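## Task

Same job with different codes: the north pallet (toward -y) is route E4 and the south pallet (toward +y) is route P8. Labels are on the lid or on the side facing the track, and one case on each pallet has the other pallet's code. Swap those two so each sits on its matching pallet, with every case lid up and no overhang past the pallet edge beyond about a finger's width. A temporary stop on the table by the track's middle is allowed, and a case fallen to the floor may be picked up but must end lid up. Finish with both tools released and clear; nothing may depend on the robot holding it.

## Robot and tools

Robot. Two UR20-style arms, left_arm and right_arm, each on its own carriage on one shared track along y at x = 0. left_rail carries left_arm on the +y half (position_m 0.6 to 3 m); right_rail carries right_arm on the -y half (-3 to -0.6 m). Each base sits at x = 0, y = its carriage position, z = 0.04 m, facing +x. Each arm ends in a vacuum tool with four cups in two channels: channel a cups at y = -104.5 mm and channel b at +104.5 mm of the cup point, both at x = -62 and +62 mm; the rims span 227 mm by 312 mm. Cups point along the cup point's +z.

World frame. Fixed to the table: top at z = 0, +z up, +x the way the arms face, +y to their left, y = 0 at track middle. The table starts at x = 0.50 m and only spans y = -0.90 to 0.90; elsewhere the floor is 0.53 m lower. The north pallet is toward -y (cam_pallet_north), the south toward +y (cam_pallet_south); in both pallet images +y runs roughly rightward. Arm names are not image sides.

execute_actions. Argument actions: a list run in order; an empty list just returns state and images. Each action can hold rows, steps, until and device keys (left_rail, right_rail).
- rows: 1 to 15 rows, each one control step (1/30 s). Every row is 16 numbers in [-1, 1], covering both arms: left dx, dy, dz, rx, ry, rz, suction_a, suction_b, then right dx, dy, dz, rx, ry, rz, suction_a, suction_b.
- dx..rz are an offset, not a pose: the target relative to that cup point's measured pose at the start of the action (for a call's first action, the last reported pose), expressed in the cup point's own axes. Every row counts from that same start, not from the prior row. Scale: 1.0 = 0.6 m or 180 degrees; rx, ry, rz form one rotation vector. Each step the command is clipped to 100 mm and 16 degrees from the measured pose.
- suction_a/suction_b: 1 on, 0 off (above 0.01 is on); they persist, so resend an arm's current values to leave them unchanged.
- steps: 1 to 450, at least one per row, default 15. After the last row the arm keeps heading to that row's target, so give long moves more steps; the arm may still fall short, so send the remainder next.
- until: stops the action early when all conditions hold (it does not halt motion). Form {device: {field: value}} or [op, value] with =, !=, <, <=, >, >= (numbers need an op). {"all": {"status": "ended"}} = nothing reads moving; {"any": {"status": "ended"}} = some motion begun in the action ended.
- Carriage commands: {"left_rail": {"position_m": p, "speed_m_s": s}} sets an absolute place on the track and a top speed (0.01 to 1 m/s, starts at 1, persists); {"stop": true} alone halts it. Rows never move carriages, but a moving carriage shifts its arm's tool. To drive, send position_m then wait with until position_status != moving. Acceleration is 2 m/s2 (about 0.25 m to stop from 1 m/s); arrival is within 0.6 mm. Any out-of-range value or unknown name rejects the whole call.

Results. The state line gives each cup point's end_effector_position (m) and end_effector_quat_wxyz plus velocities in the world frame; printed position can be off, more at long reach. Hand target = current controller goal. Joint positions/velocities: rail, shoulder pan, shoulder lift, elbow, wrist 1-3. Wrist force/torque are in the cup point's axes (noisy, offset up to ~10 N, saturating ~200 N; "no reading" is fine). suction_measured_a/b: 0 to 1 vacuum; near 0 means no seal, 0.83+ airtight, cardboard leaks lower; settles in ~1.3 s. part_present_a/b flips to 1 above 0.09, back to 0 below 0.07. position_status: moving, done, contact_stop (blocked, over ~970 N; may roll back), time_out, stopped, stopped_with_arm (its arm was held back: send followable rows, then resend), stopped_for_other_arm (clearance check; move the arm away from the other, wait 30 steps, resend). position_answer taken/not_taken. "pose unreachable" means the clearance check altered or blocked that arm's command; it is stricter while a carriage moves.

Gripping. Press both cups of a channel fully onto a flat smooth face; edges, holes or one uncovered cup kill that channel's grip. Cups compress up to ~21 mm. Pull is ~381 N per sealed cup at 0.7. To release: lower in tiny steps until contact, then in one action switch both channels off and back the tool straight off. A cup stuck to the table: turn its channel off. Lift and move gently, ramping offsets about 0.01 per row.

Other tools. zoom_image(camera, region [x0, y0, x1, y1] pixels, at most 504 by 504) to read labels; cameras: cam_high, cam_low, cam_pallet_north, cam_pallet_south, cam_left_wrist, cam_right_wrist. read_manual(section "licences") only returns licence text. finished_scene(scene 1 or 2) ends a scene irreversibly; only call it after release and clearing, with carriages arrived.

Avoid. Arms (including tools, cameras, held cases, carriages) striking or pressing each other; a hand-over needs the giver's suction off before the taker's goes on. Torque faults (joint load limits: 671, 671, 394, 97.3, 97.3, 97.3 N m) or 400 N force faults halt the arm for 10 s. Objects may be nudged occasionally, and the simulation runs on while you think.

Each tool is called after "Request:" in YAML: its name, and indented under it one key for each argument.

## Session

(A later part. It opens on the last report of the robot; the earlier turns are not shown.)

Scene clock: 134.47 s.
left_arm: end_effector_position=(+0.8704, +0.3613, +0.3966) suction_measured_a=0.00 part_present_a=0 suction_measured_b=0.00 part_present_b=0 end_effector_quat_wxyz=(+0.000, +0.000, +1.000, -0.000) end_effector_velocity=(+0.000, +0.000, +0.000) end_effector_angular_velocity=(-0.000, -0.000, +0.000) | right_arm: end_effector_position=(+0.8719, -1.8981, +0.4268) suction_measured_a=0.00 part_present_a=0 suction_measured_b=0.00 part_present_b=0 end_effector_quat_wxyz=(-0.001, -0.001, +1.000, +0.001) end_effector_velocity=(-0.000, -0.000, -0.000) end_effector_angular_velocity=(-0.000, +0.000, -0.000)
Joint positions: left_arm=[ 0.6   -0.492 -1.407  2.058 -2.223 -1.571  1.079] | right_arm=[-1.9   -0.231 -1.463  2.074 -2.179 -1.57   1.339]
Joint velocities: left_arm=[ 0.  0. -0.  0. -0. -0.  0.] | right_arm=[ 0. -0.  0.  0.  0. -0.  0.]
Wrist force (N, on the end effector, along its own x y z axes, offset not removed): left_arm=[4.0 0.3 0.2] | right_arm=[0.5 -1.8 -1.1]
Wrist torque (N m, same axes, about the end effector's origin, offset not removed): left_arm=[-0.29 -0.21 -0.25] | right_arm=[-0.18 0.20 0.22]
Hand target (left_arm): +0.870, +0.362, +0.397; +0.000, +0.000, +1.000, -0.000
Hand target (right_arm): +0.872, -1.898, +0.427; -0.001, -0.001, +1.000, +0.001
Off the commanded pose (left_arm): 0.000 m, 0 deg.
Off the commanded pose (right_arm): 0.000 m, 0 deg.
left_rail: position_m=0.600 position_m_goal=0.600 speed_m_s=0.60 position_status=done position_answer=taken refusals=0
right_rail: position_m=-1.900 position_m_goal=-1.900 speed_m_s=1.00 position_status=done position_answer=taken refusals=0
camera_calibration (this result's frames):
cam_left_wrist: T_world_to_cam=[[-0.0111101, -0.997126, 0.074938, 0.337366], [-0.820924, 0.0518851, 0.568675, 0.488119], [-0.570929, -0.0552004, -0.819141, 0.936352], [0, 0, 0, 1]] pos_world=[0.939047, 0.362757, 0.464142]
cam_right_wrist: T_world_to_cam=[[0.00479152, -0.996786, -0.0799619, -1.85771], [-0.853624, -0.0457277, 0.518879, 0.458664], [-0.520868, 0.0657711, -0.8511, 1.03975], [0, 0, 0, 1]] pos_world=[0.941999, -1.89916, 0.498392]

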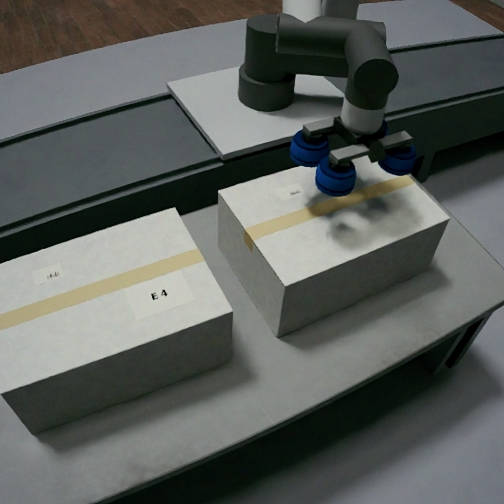

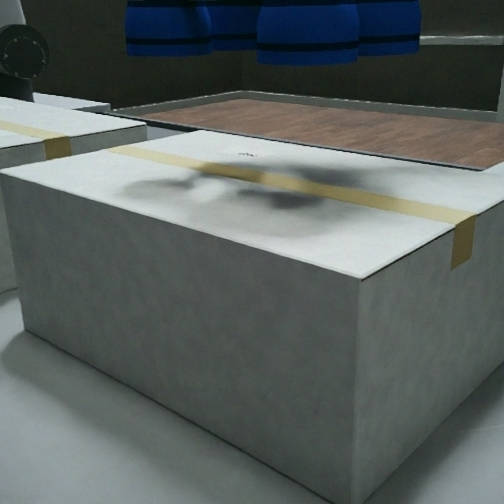

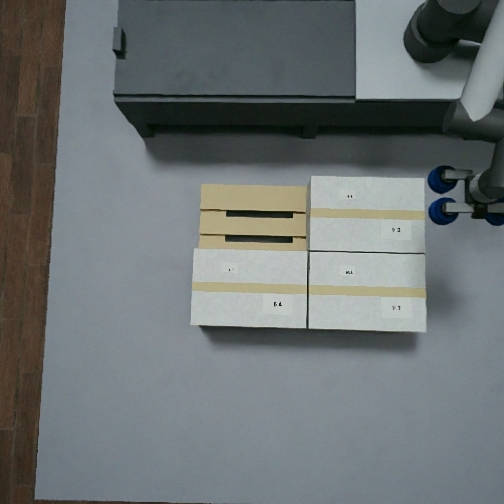

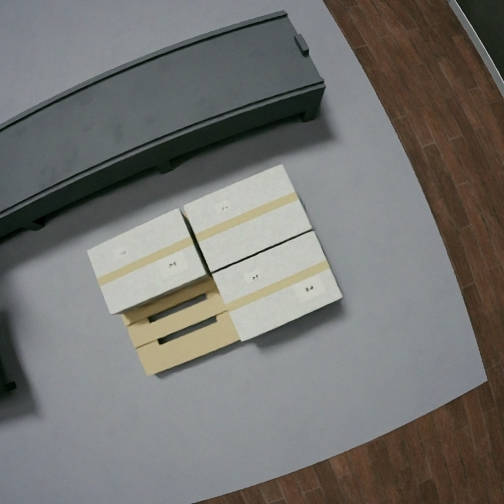

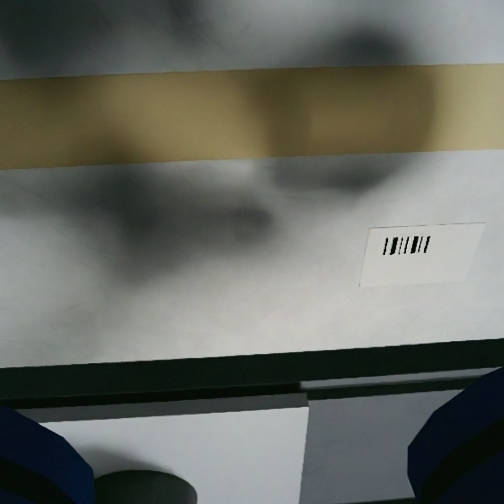

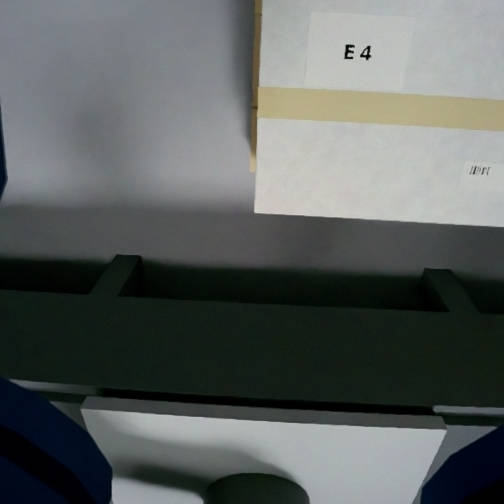

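Request:
execute_actions:
  actions:
    - {"rows":[[0,0,0.255,0,0,0,1,1,0,0,0,0,0,0,0,0]],"steps":70}
    - {"rows":[[0,0,-0.03,0,0,0,1,1,0,0,0,0,0,0,0,0],[0,0,-0.28,0,0,0,1,1,0,0,0,0,0,0,0,0]],"steps":45}
    - {"rows":[[0,0.398,0,0,0,0,1,1,0,0,0,0,0,0,0,0]],"steps":50}
    - {"left_rail":{"position_m":2.209},"steps":200,"until":{"all":{"status":"ended"}}}
    - {"right_rail":{"position_m":-0.6},"rows":[[-0.61,0,0,0,0,-0.022,1,1,0,0,0,0,0,0,0,0]],"steps":90}
    - {"rows":[[0,0,0.8,0,0,0,1,1,-0.006,0.398,0.1,0,0,0,0,0]],"steps":90}
    - {"rows":[[0,0,0,0,0,0,1,1,0,0,0.203,0,0,0,1,1]],"steps":65}

Scene clock: 166.63 s.
left_arm: end_effector_position=(+1.2290, +2.2116, +0.0776) suction_measured_a=0.93 part_present_a=1 suction_measured_b=0.93 part_present_b=1 end_effector_quat_wxyz=(+0.002, -0.034, +0.999, +0.003) end_effector_velocity=(-0.000, +0.000, -0.000) end_effector_angular_velocity=(+0.000, +0.000, -0.000) | right_arm: end_effector_position=(+0.8748, -0.3593, +0.2450) suction_measured_a=0.00 part_present_a=0 suction_measured_b=0.00 part_present_b=0 end_effector_quat_wxyz=(-0.001, -0.001, +1.000, +0.000) end_effector_velocity=(-0.000, +0.000, +0.000) end_effector_angular_velocity=(+0.000, -0.000, +0.000)
Joint positions: left_arm=[ 2.209 -0.164 -0.839  1.698 -2.432 -1.565  1.338] | right_arm=[-0.6    0.045 -1.26   2.143 -2.452 -1.57   1.615]
Joint velocities: left_arm=[ 0.  0.  0. -0. -0.  0.  0.] | right_arm=[ 0.  0. -0.  0.  0.  0. -0.]
Wrist force (N, on the end effector, along its own x y z axes, offset not removed): left_arm=[-8.7 -6.6 -49.9] | right_arm=[-3.3 -3.2 -0.7]
Wrist torque (N m, same axes, about the end effector's origin, offset not removed): left_arm=[-20.89 13.65 0.19] | right_arm=[-0.39 0.62 0.09]
Hand target (left_arm): +1.229, +2.211, +0.077; +0.002, -0.034, +0.999, +0.002
Hand target (right_arm): +0.875, -0.359, +0.245; -0.001, -0.001, +1.000, +0.000
Off the commanded pose (left_arm): 0.000 m, 0 deg.
Off the commanded pose (right_arm): 0.000 m, 0 deg.
FORCE FAULT: contact force on the left arm reached its limit, and that arm stopped for 10 seconds. The contact can be on any part of that arm, not only on its tool. That arm's remaining commands of this call were not run. That arm holds still and accepts commands again. Move the arm away from the contact; if what it grips holds it there, let go first. Pushing or pulling that hard again can fault the arm again.
left_rail: position_m=2.209 position_m_goal=2.209 speed_m_s=0.60 position_status=done position_answer=taken refusals=0
right_rail: position_m=-0.600 position_m_goal=-0.600 speed_m_s=1.00 position_status=done position_answer=taken refusals=0
camera_calibration (this result's frames):
cam_left_wrist: T_world_to_cam=[[0.0576139, -0.995951, 0.0690081, 2.12362], [-0.824054, -0.00842151, 0.566449, 1.00533], [-0.563574, -0.0895017, -0.821203, 1.04895], [0, 0, 0, 1]] pos_world=[1.29726, 2.21737, 0.145389]
cam_right_wrist: T_world_to_cam=[[0.00476487, -0.99683, -0.0794129, -0.338546], [-0.853446, -0.0454415, 0.519197, 0.625692], [-0.52116, 0.0653007, -0.850957, 0.785313], [0, 0, 0, 1]] pos_world=[0.944881, -0.360322, 0.316525]

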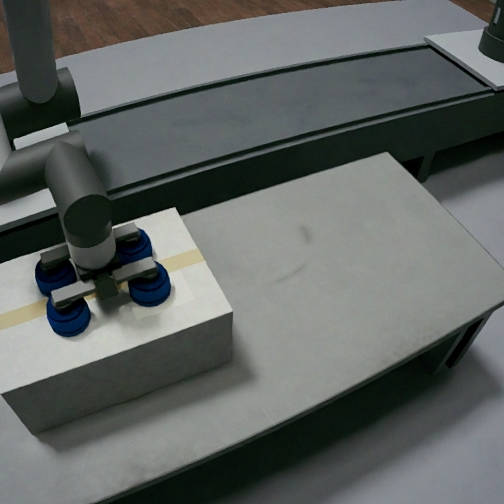

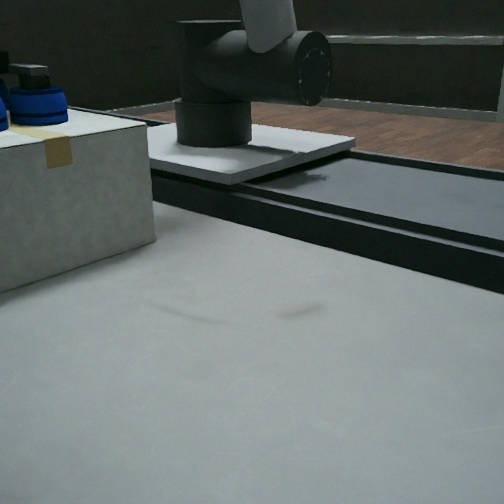

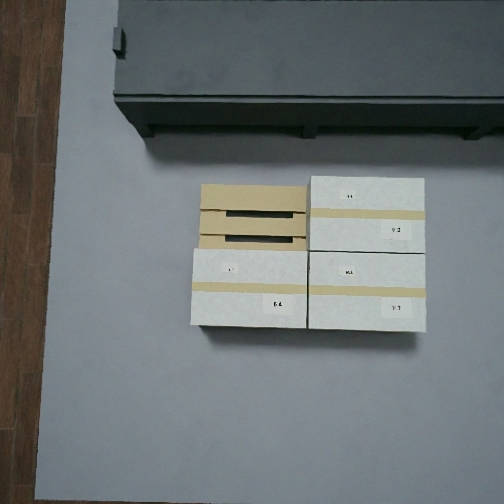

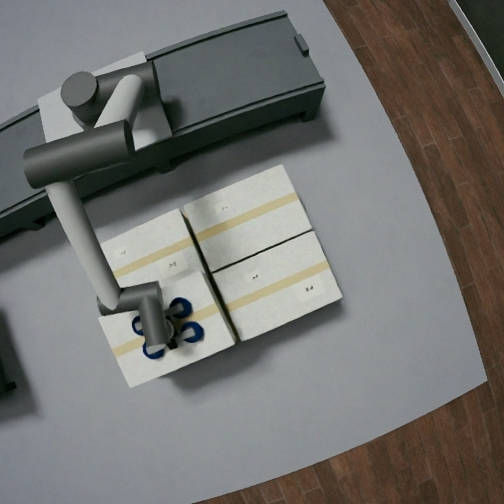

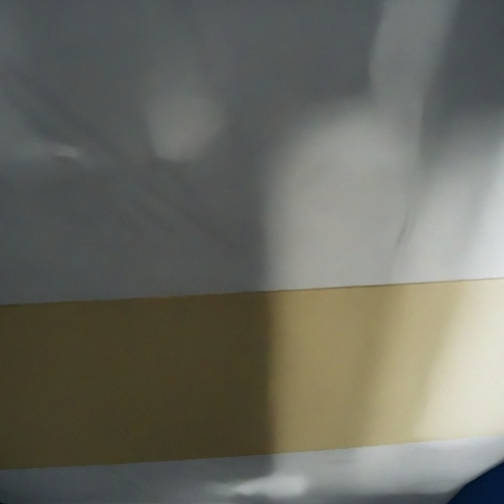

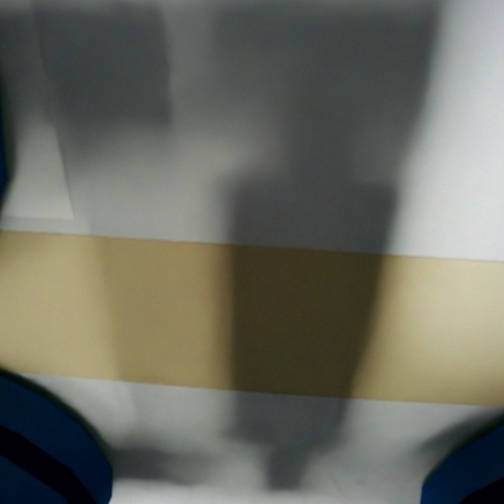

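Request:
execute_actions:
  actions:
    - {"rows":[[0,0,-0.05,0,0,0,1,1,0,0,0.03,0,0,0,1,1]],"steps":40}
    - {"rows":[[-0.027,-0.025,0,0,0,0,1,1,0,0,0,0,0,0,1,1]],"steps":30}
    - {"rows":[[0,0,0.1,0,0,0,1,1,0,0,-0.05,0,0,0,1,1]],"steps":50}

Scene clock: 176.67 s.
left_arm: end_effector_position=(+1.2463, +2.1979, +0.0476) suction_measured_a=0.93 part_present_a=1 suction_measured_b=0.93 part_present_b=1 end_effector_quat_wxyz=(+0.002, -0.034, +0.999, +0.003) end_effector_velocity=(-0.000, +0.000, -0.000) end_effector_angular_velocity=(+0.000, +0.000, +0.000) | right_arm: end_effector_position=(+0.8748, -0.3593, +0.2570) suction_measured_a=0.83 part_present_a=1 suction_measured_b=0.83 part_present_b=1 end_effector_quat_wxyz=(-0.001, -0.000, +1.000, +0.000) end_effector_velocity=(-0.000, -0.000, +0.000) end_effector_angular_velocity=(+0.000, -0.000, +0.000)
Joint positions: left_arm=[ 2.209 -0.172 -0.799  1.671 -2.446 -1.565  1.33 ] | right_arm=[-0.6    0.045 -1.272  2.137 -2.434 -1.57   1.615]
Joint velocities: left_arm=[ 0.  0.  0.  0. -0.  0. -0.] | right_arm=[ 0. -0. -0. -0.  0.  0. -0.]
Wrist force (N, on the end effector, along its own x y z axes, offset not removed): left_arm=[1.5 5.2 28.4] | right_arm=[2.0 -0.2 18.8]
Wrist torque (N m, same axes, about the end effector's origin, offset not removed): left_arm=[-7.95 2.61 -0.12] | right_arm=[2.02 1.16 0.21]
Hand target (left_arm): +1.246, +2.198, +0.048; +0.002, -0.034, +0.999, +0.003
Hand target (right_arm): +0.875, -0.359, +0.257; -0.001, -0.000, +1.000, +0.000
Off the commanded pose (left_arm): 0.000 m, 0 deg.
Off the commanded pose (right_arm): 0.000 m, 0 deg.
left_rail: position_m=2.209 position_m_goal=2.209 speed_m_s=0.60 position_status=done position_answer=taken refusals=0
right_rail: position_m=-0.600 position_m_goal=-0.600 speed_m_s=1.00 position_status=done position_answer=taken refusals=0
camera_calibration (this result's frames):
cam_left_wrist: T_world_to_cam=[[0.0576178, -0.99595, 0.0690202, 2.11106], [-0.824052, -0.00841747, 0.566452, 1.03646], [-0.563577, -0.0895139, -0.821199, 1.03284], [0, 0, 0, 1]] pos_world=[1.31455, 2.20369, 0.115358]
cam_right_wrist: T_world_to_cam=[[0.00470852, -0.996829, -0.0794338, -0.337536], [-0.853448, -0.0454043, 0.519197, 0.619492], [-0.521158, 0.065348, -0.850955, 0.795545], [0, 0, 0, 1]] pos_world=[0.944898, -0.360325, 0.328523]

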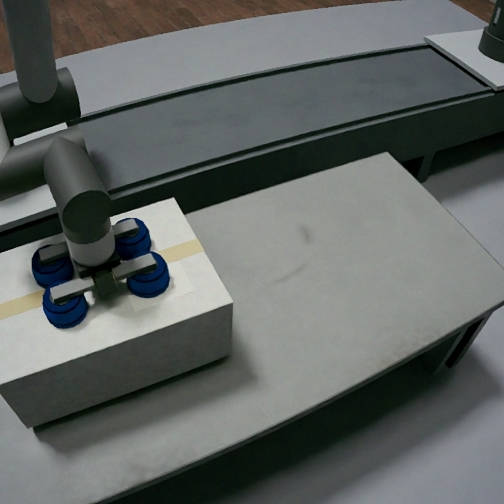

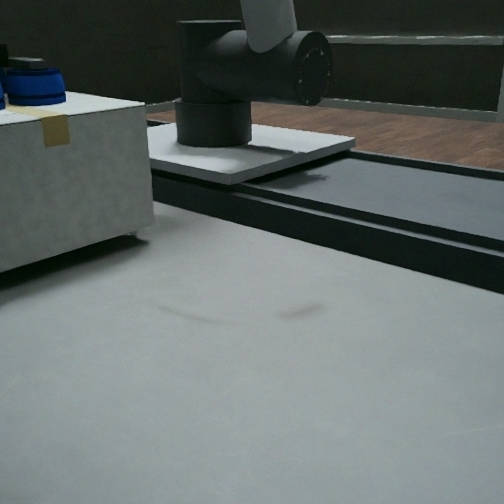

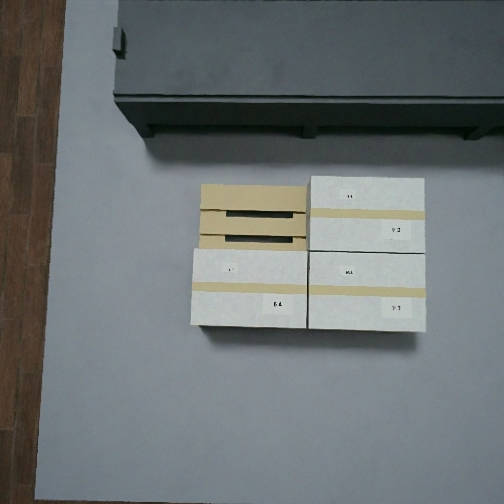

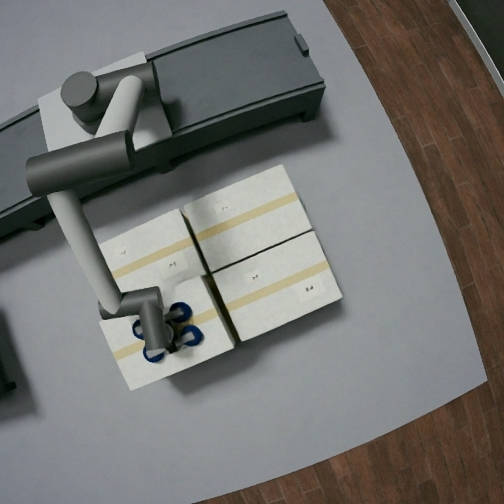

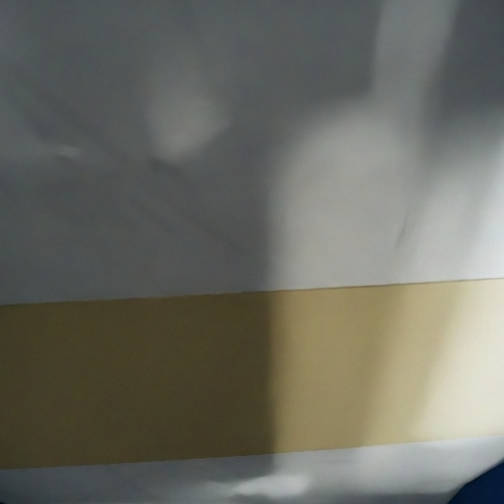

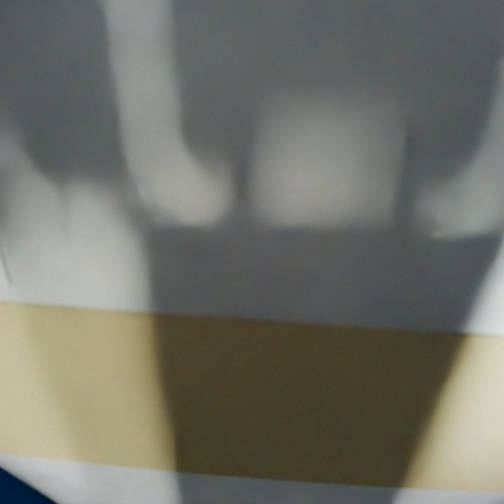

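Request:
execute_actions:
  actions:
    - {"rows":[[0,0,0.15,0,0,0,1,1,0.1,0,-0.2,0,0,0,1,1]],"steps":60}
    - {"rows":[[0,0,0.14,0,0,0,1,1,0,-0.4,0,0,0,0,1,1]],"steps":60}

Request:
zoom_image:
  camera: "cam_pallet_south"
  region: [80, 200, 300, 400]

Scene clock: 189.43 s.
left_arm: end_effector_position=(+1.2470, +2.1990, -0.1265) suction_measured_a=0.93 part_present_a=1 suction_measured_b=0.93 part_present_b=1 end_effector_quat_wxyz=(+0.002, -0.034, +0.999, +0.003) end_effector_velocity=(-0.000, +0.000, -0.000) end_effector_angular_velocity=(+0.000, +0.000, +0.000) | right_arm: end_effector_position=(+0.8155, -0.5991, +0.3771) suction_measured_a=0.83 part_present_a=1 suction_measured_b=0.83 part_present_b=1 end_effector_quat_wxyz=(-0.001, -0.000, +1.000, +0.001) end_effector_velocity=(+0.000, -0.000, -0.000) end_effector_angular_velocity=(+0.000, +0.000, +0.000)
Joint positions: left_arm=[ 2.209 -0.171 -0.633  1.662 -2.603 -1.565  1.331] | right_arm=[-0.6   -0.248 -1.485  2.185 -2.268 -1.57   1.321]
Joint velocities: left_arm=[ 0. -0.  0. -0. -0. -0. -0.] | right_arm=[ 0. -0.  0. -0.  0.  0. -0.]
Wrist force (N, on the end effector, along its own x y z axes, offset not removed): left_arm=[0.9 1.1 24.5] | right_arm=[-1.9 0.0 16.5]
Wrist torque (N m, same axes, about the end effector's origin, offset not removed): left_arm=[-8.64 2.51 0.00] | right_arm=[2.10 1.72 0.08]
Hand target (left_arm): +1.247, +2.199, -0.126; +0.002, -0.034, +0.999, +0.003
Hand target (right_arm): +0.815, -0.599, +0.377; -0.001, -0.000, +1.000, +0.001
Off the commanded pose (left_arm): 0.000 m, 0 deg.
Off the commanded pose (right_arm): 0.000 m, 0 deg.
left_rail: position_m=2.209 position_m_goal=2.209 speed_m_s=0.60 position_status=done position_answer=taken refusals=0
right_rail: position_m=-0.600 position_m_goal=-0.600 speed_m_s=1.00 position_status=done position_answer=taken refusals=0
camera_calibration (this result's frames):
cam_left_wrist: T_world_to_cam=[[0.0576178, -0.99595, 0.0690259, 2.12406], [-0.824052, -0.00841427, 0.566452, 1.13567], [-0.563576, -0.0895186, -0.821199, 0.890365], [0, 0, 0, 1]] pos_world=[1.31526, 2.20472, -0.0587501]
cam_right_wrist: T_world_to_cam=[[0.00473728, -0.996782, -0.0800192, -0.566543], [-0.853638, -0.0457096, 0.518858, 0.495697], [-0.520846, 0.0658494, -0.851107, 0.882599], [0, 0, 0, 1]] pos_world=[0.885528, -0.60018, 0.448655]

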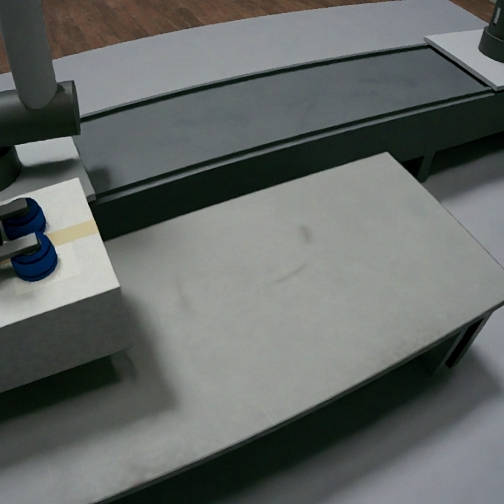

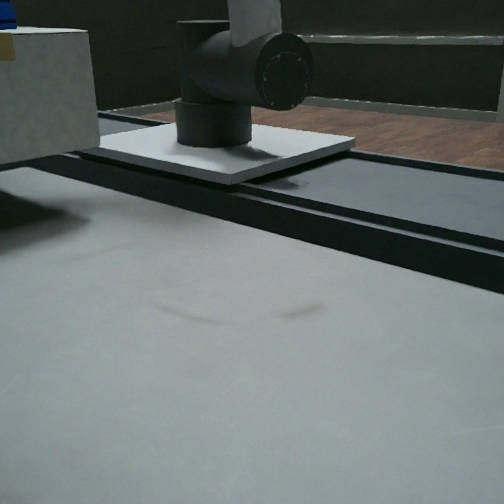

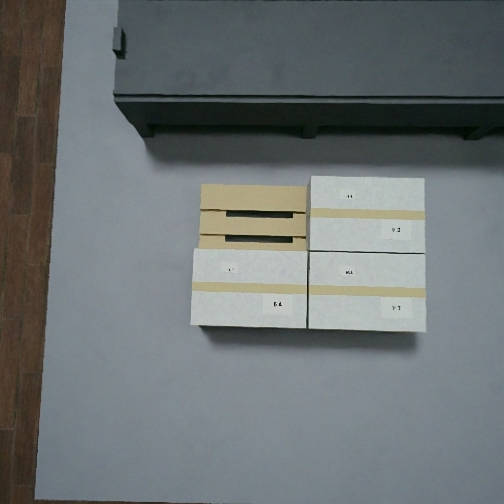

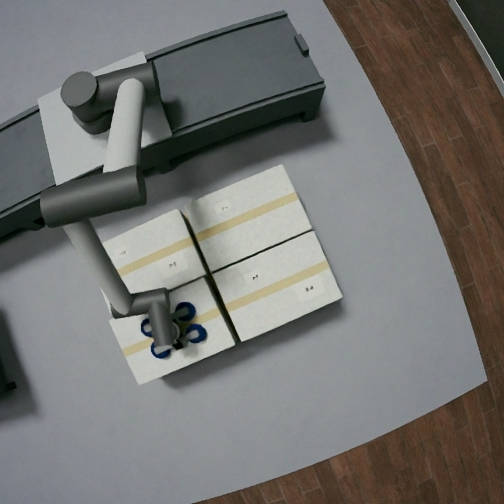

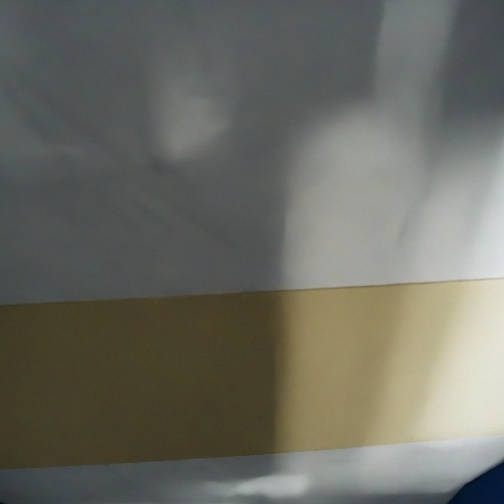

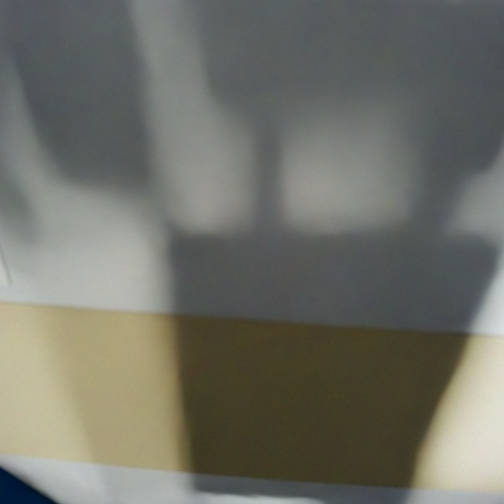

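Region (80, 200, 300, 400) of cam_pallet_south's 504x504 image, scaled by 2.291, with more detail than that image has; it fills the top 458 rows of this view, and the rest is white.

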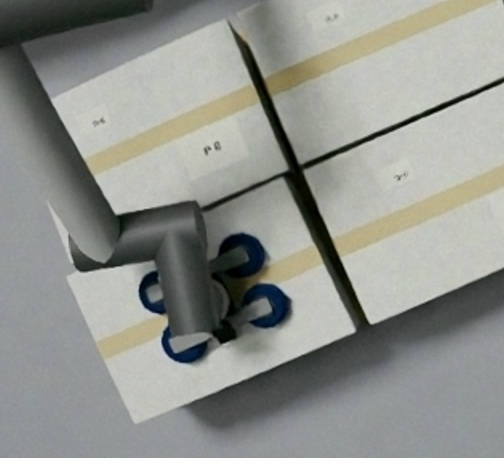

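Request:
execute_actions:
  actions:
    - {"right_rail":{"position_m":-2.74,"speed_m_s":0.6},"rows":[[0.018,0.008,0,0,0,0,1,1,-0.01,0,0,0,0,0,1,1]],"steps":200,"until":{"right_rail":{"position_status":["!=","moving"]}}}
    - {"rows":[[0,0,0.04,0,0,0,1,1,0,0,0.5,0,0,0,1,1]],"steps":70}
    - {"rows":[[0,0,0,0,0,0,0,0,0,0,0.3,0,0,0,1,1]],"steps":60}
    - {"rows":[[0,0,-0.8,0,0,0,0,0,0,0,0,0,0,0,1,1]],"steps":60}

Scene clock: 206.30 s.
left_arm: end_effector_position=(+1.2340, +2.2003, +0.3297) suction_measured_a=0.00 part_present_a=0 suction_measured_b=0.00 part_present_b=0 end_effector_quat_wxyz=(+0.002, -0.034, +0.999, +0.003) end_effector_velocity=(-0.000, -0.000, +0.000) end_effector_angular_velocity=(-0.000, -0.000, +0.000) | right_arm: end_effector_position=(+0.8210, -2.7393, -0.1028) suction_measured_a=0.83 part_present_a=1 suction_measured_b=0.83 part_present_b=1 end_effector_quat_wxyz=(-0.001, -0.000, +1.000, +0.001) end_effector_velocity=(-0.000, +0.000, -0.000) end_effector_angular_velocity=(+0.000, +0.000, +0.000)
Joint positions: left_arm=[ 2.209 -0.172 -1.027  1.602 -2.148 -1.565  1.33 ] | right_arm=[-2.74  -0.247 -0.83   2.325 -3.063 -1.57   1.323]
Joint velocities: left_arm=[ 0. -0. -0. -0.  0. -0. -0.] | right_arm=[ 0. -0.  0. -0.  0.  0. -0.]
Wrist force (N, on the end effector, along its own x y z axes, offset not removed): left_arm=[0.8 2.7 2.4] | right_arm=[1.5 1.8 15.1]
Wrist torque (N m, same axes, about the end effector's origin, offset not removed): left_arm=[0.01 0.07 -0.15] | right_arm=[2.33 1.33 0.29]
Hand target (left_arm): +1.234, +2.200, +0.330; +0.002, -0.034, +0.999, +0.003
Hand target (right_arm): +0.821, -2.739, -0.103; -0.001, -0.000, +1.000, +0.001
Off the commanded pose (left_arm): 0.001 m, 0 deg.
Off the commanded pose (right_arm): 0.000 m, 0 deg.
left_rail: position_m=2.209 position_m_goal=2.209 speed_m_s=0.60 position_status=done position_answer=taken refusals=0
right_rail: position_m=-2.740 position_m_goal=-2.740 speed_m_s=0.60 position_status=done position_answer=taken refusals=0
camera_calibration (this result's frames):
cam_left_wrist: T_world_to_cam=[[0.0576199, -0.99595, 0.0690128, 2.09469], [-0.824048, -0.00842285, 0.566457, 0.866523], [-0.563582, -0.0895091, -0.821196, 1.2578], [0, 0, 0, 1]] pos_world=[1.30223, 2.20609, 0.397489]
cam_right_wrist: T_world_to_cam=[[0.00474017, -0.996778, -0.0800656, -2.73831], [-0.853656, -0.0457338, 0.518825, 0.651514], [-0.520815, 0.0658892, -0.851123, 0.618058], [0, 0, 0, 1]] pos_world=[0.891043, -2.74042, -0.0312232]

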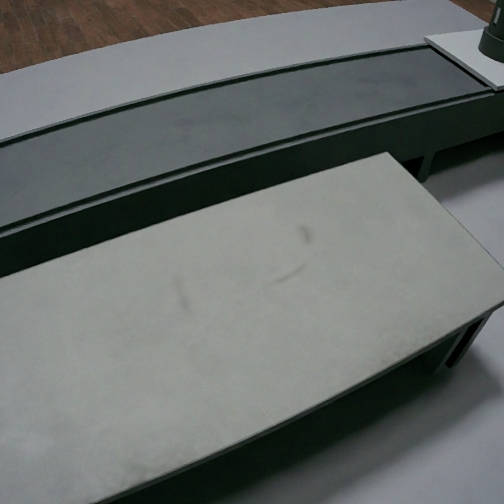

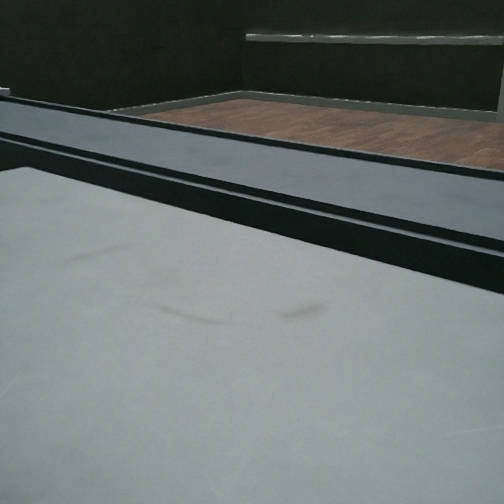

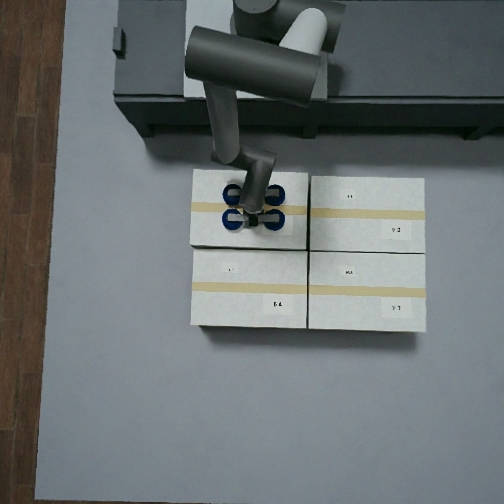

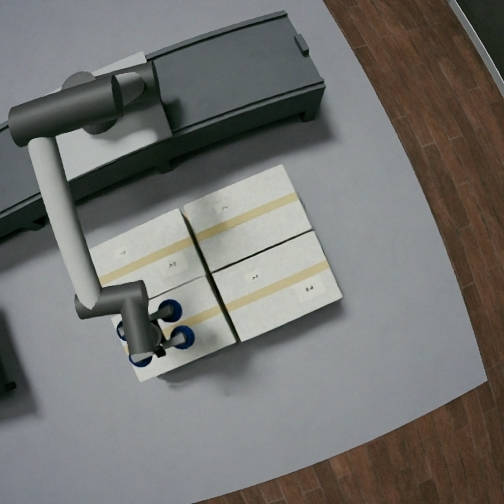

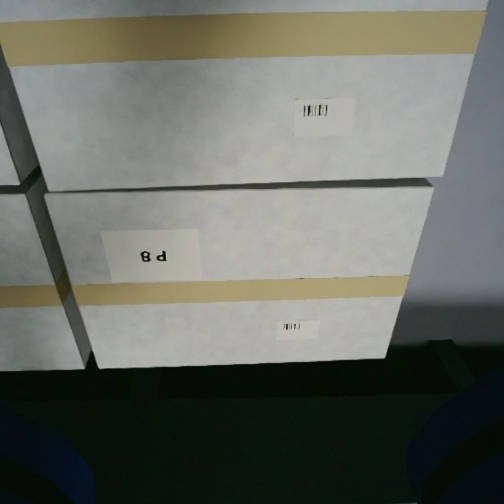

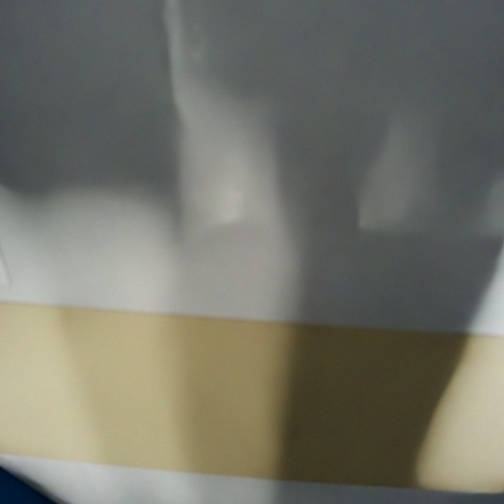

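South looks fine. Finish north.

Request:
execute_actions:
  actions:
    - {"rows":[[0,0,0,0,0,0,0,0,0,0,0.075,0,0,0,1,1]],"steps":40}
    - {"rows":[[0,0,0,0,0,0,0,0,0,0,0,0,0,0,0,0]],"steps":15}
    - {"rows":[[0,0,0,0,0,0,0,0,0,0,-0.8,0,0,0,0,0]],"steps":60}
    - {"left_rail":{"position_m":1.2,"speed_m_s":1},"right_rail":{"position_m":-1.6,"speed_m_s":1},"steps":120,"until":{"all":{"status":"ended"}}}

Request:
zoom_image:
  camera: "cam_pallet_north"
  region: [180, 160, 450, 340]

Request:
zoom_image:
  camera: "cam_pallet_south"
  region: [80, 150, 350, 390]

Scene clock: 218.13 s.
left_arm: end_effector_position=(+1.2340, +1.1911, +0.3298) suction_measured_a=0.00 part_present_a=0 suction_measured_b=0.00 part_present_b=0 end_effector_quat_wxyz=(+0.002, -0.034, +0.999, +0.003) end_effector_velocity=(+0.000, +0.001, -0.000) end_effector_angular_velocity=(+0.000, +0.000, +0.000) | right_arm: end_effector_position=(+0.8215, -1.5991, +0.3322) suction_measured_a=0.00 part_present_a=0 suction_measured_b=0.00 part_present_b=0 end_effector_quat_wxyz=(-0.001, -0.001, +1.000, +0.001) end_effector_velocity=(+0.000, -0.000, +0.000) end_effector_angular_velocity=(-0.000, -0.000, -0.000)
Joint positions: left_arm=[ 1.2   -0.172 -1.027  1.602 -2.148 -1.565  1.33 ] | right_arm=[-1.6   -0.246 -1.435  2.209 -2.343 -1.57   1.323]
Joint velocities: left_arm=[ 0.  0.  0. -0. -0. -0. -0.] | right_arm=[ 0. -0. -0. -0.  0. -0.  0.]
Wrist force (N, on the end effector, along its own x y z axes, offset not removed): left_arm=[0.2 -0.8 2.5] | right_arm=[-3.0 -0.3 -3.6]
Wrist torque (N m, same axes, about the end effector's origin, offset not removed): left_arm=[-0.47 0.17 -0.19] | right_arm=[-0.05 0.61 0.21]
Hand target (left_arm): +1.234, +1.191, +0.330; +0.002, -0.034, +0.999, +0.003
Hand target (right_arm): +0.821, -1.599, +0.332; -0.001, -0.000, +1.000, +0.001
Off the commanded pose (left_arm): 0.000 m, 0 deg.
Off the commanded pose (right_arm): 0.001 m, 0 deg.
left_rail: position_m=1.200 position_m_goal=1.200 speed_m_s=1.00 position_status=done position_answer=taken refusals=0
right_rail: position_m=-1.600 position_m_goal=-1.600 speed_m_s=1.00 position_status=done position_answer=taken refusals=0
camera_calibration (this result's frames):
cam_left_wrist: T_world_to_cam=[[0.0576078, -0.995949, 0.0690424, 1.08956], [-0.824052, -0.00839668, 0.566452, 0.857983], [-0.563578, -0.0895266, -0.821197, 1.1675], [0, 0, 0, 1]] pos_world=[1.30223, 1.19688, 0.397513]
cam_right_wrist: T_world_to_cam=[[0.00482679, -0.996792, -0.0798865, -1.56715], [-0.853732, -0.0457048, 0.518704, 0.478492], [-0.520691, 0.0656979, -0.851214, 0.913079], [0, 0, 0, 1]] pos_world=[0.891501, -1.60024, 0.403836]

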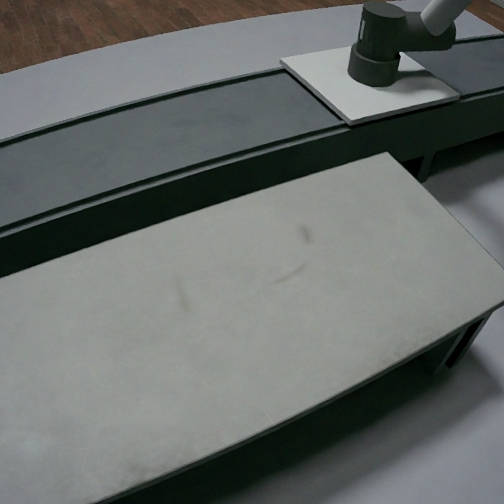

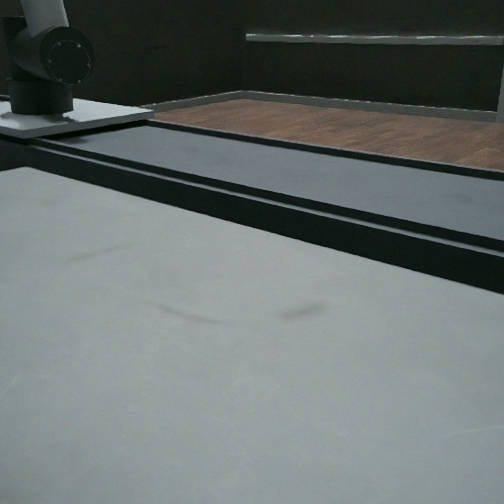

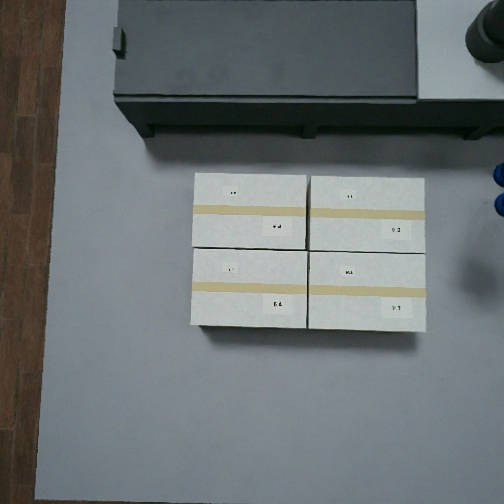

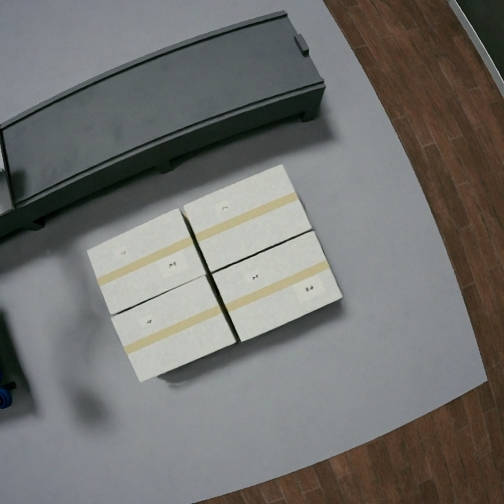

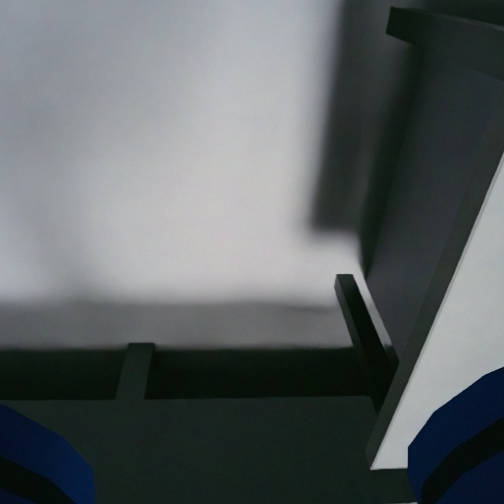

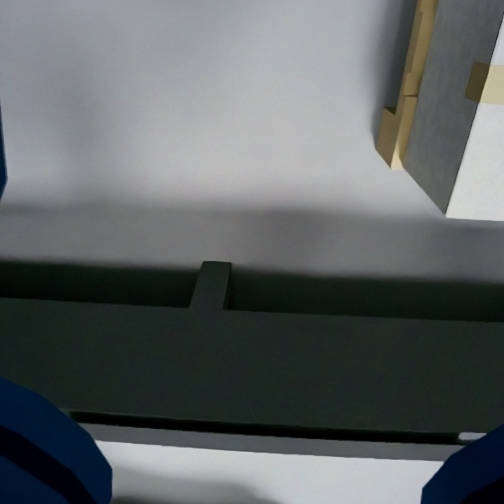

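Region (180, 160, 450, 340) of cam_pallet_north's 504x504 image, scaled by 1.867, with more detail than that image has.

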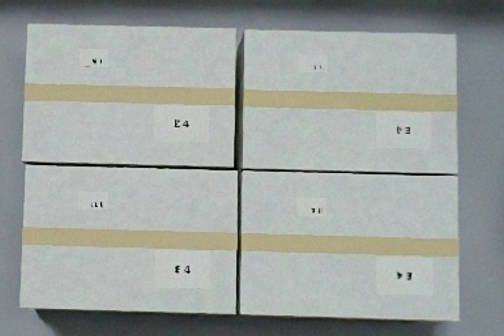

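Region (80, 150, 350, 390) of cam_pallet_south's 504x504 image, scaled by 1.867, with more detail than that image has.

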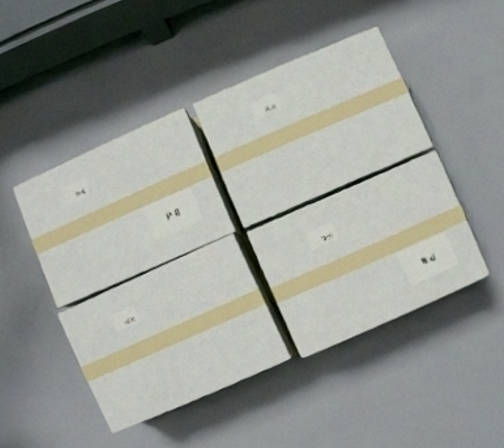

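Request:
finished_scene:
  scene: 2

The scene is finished: the task was done.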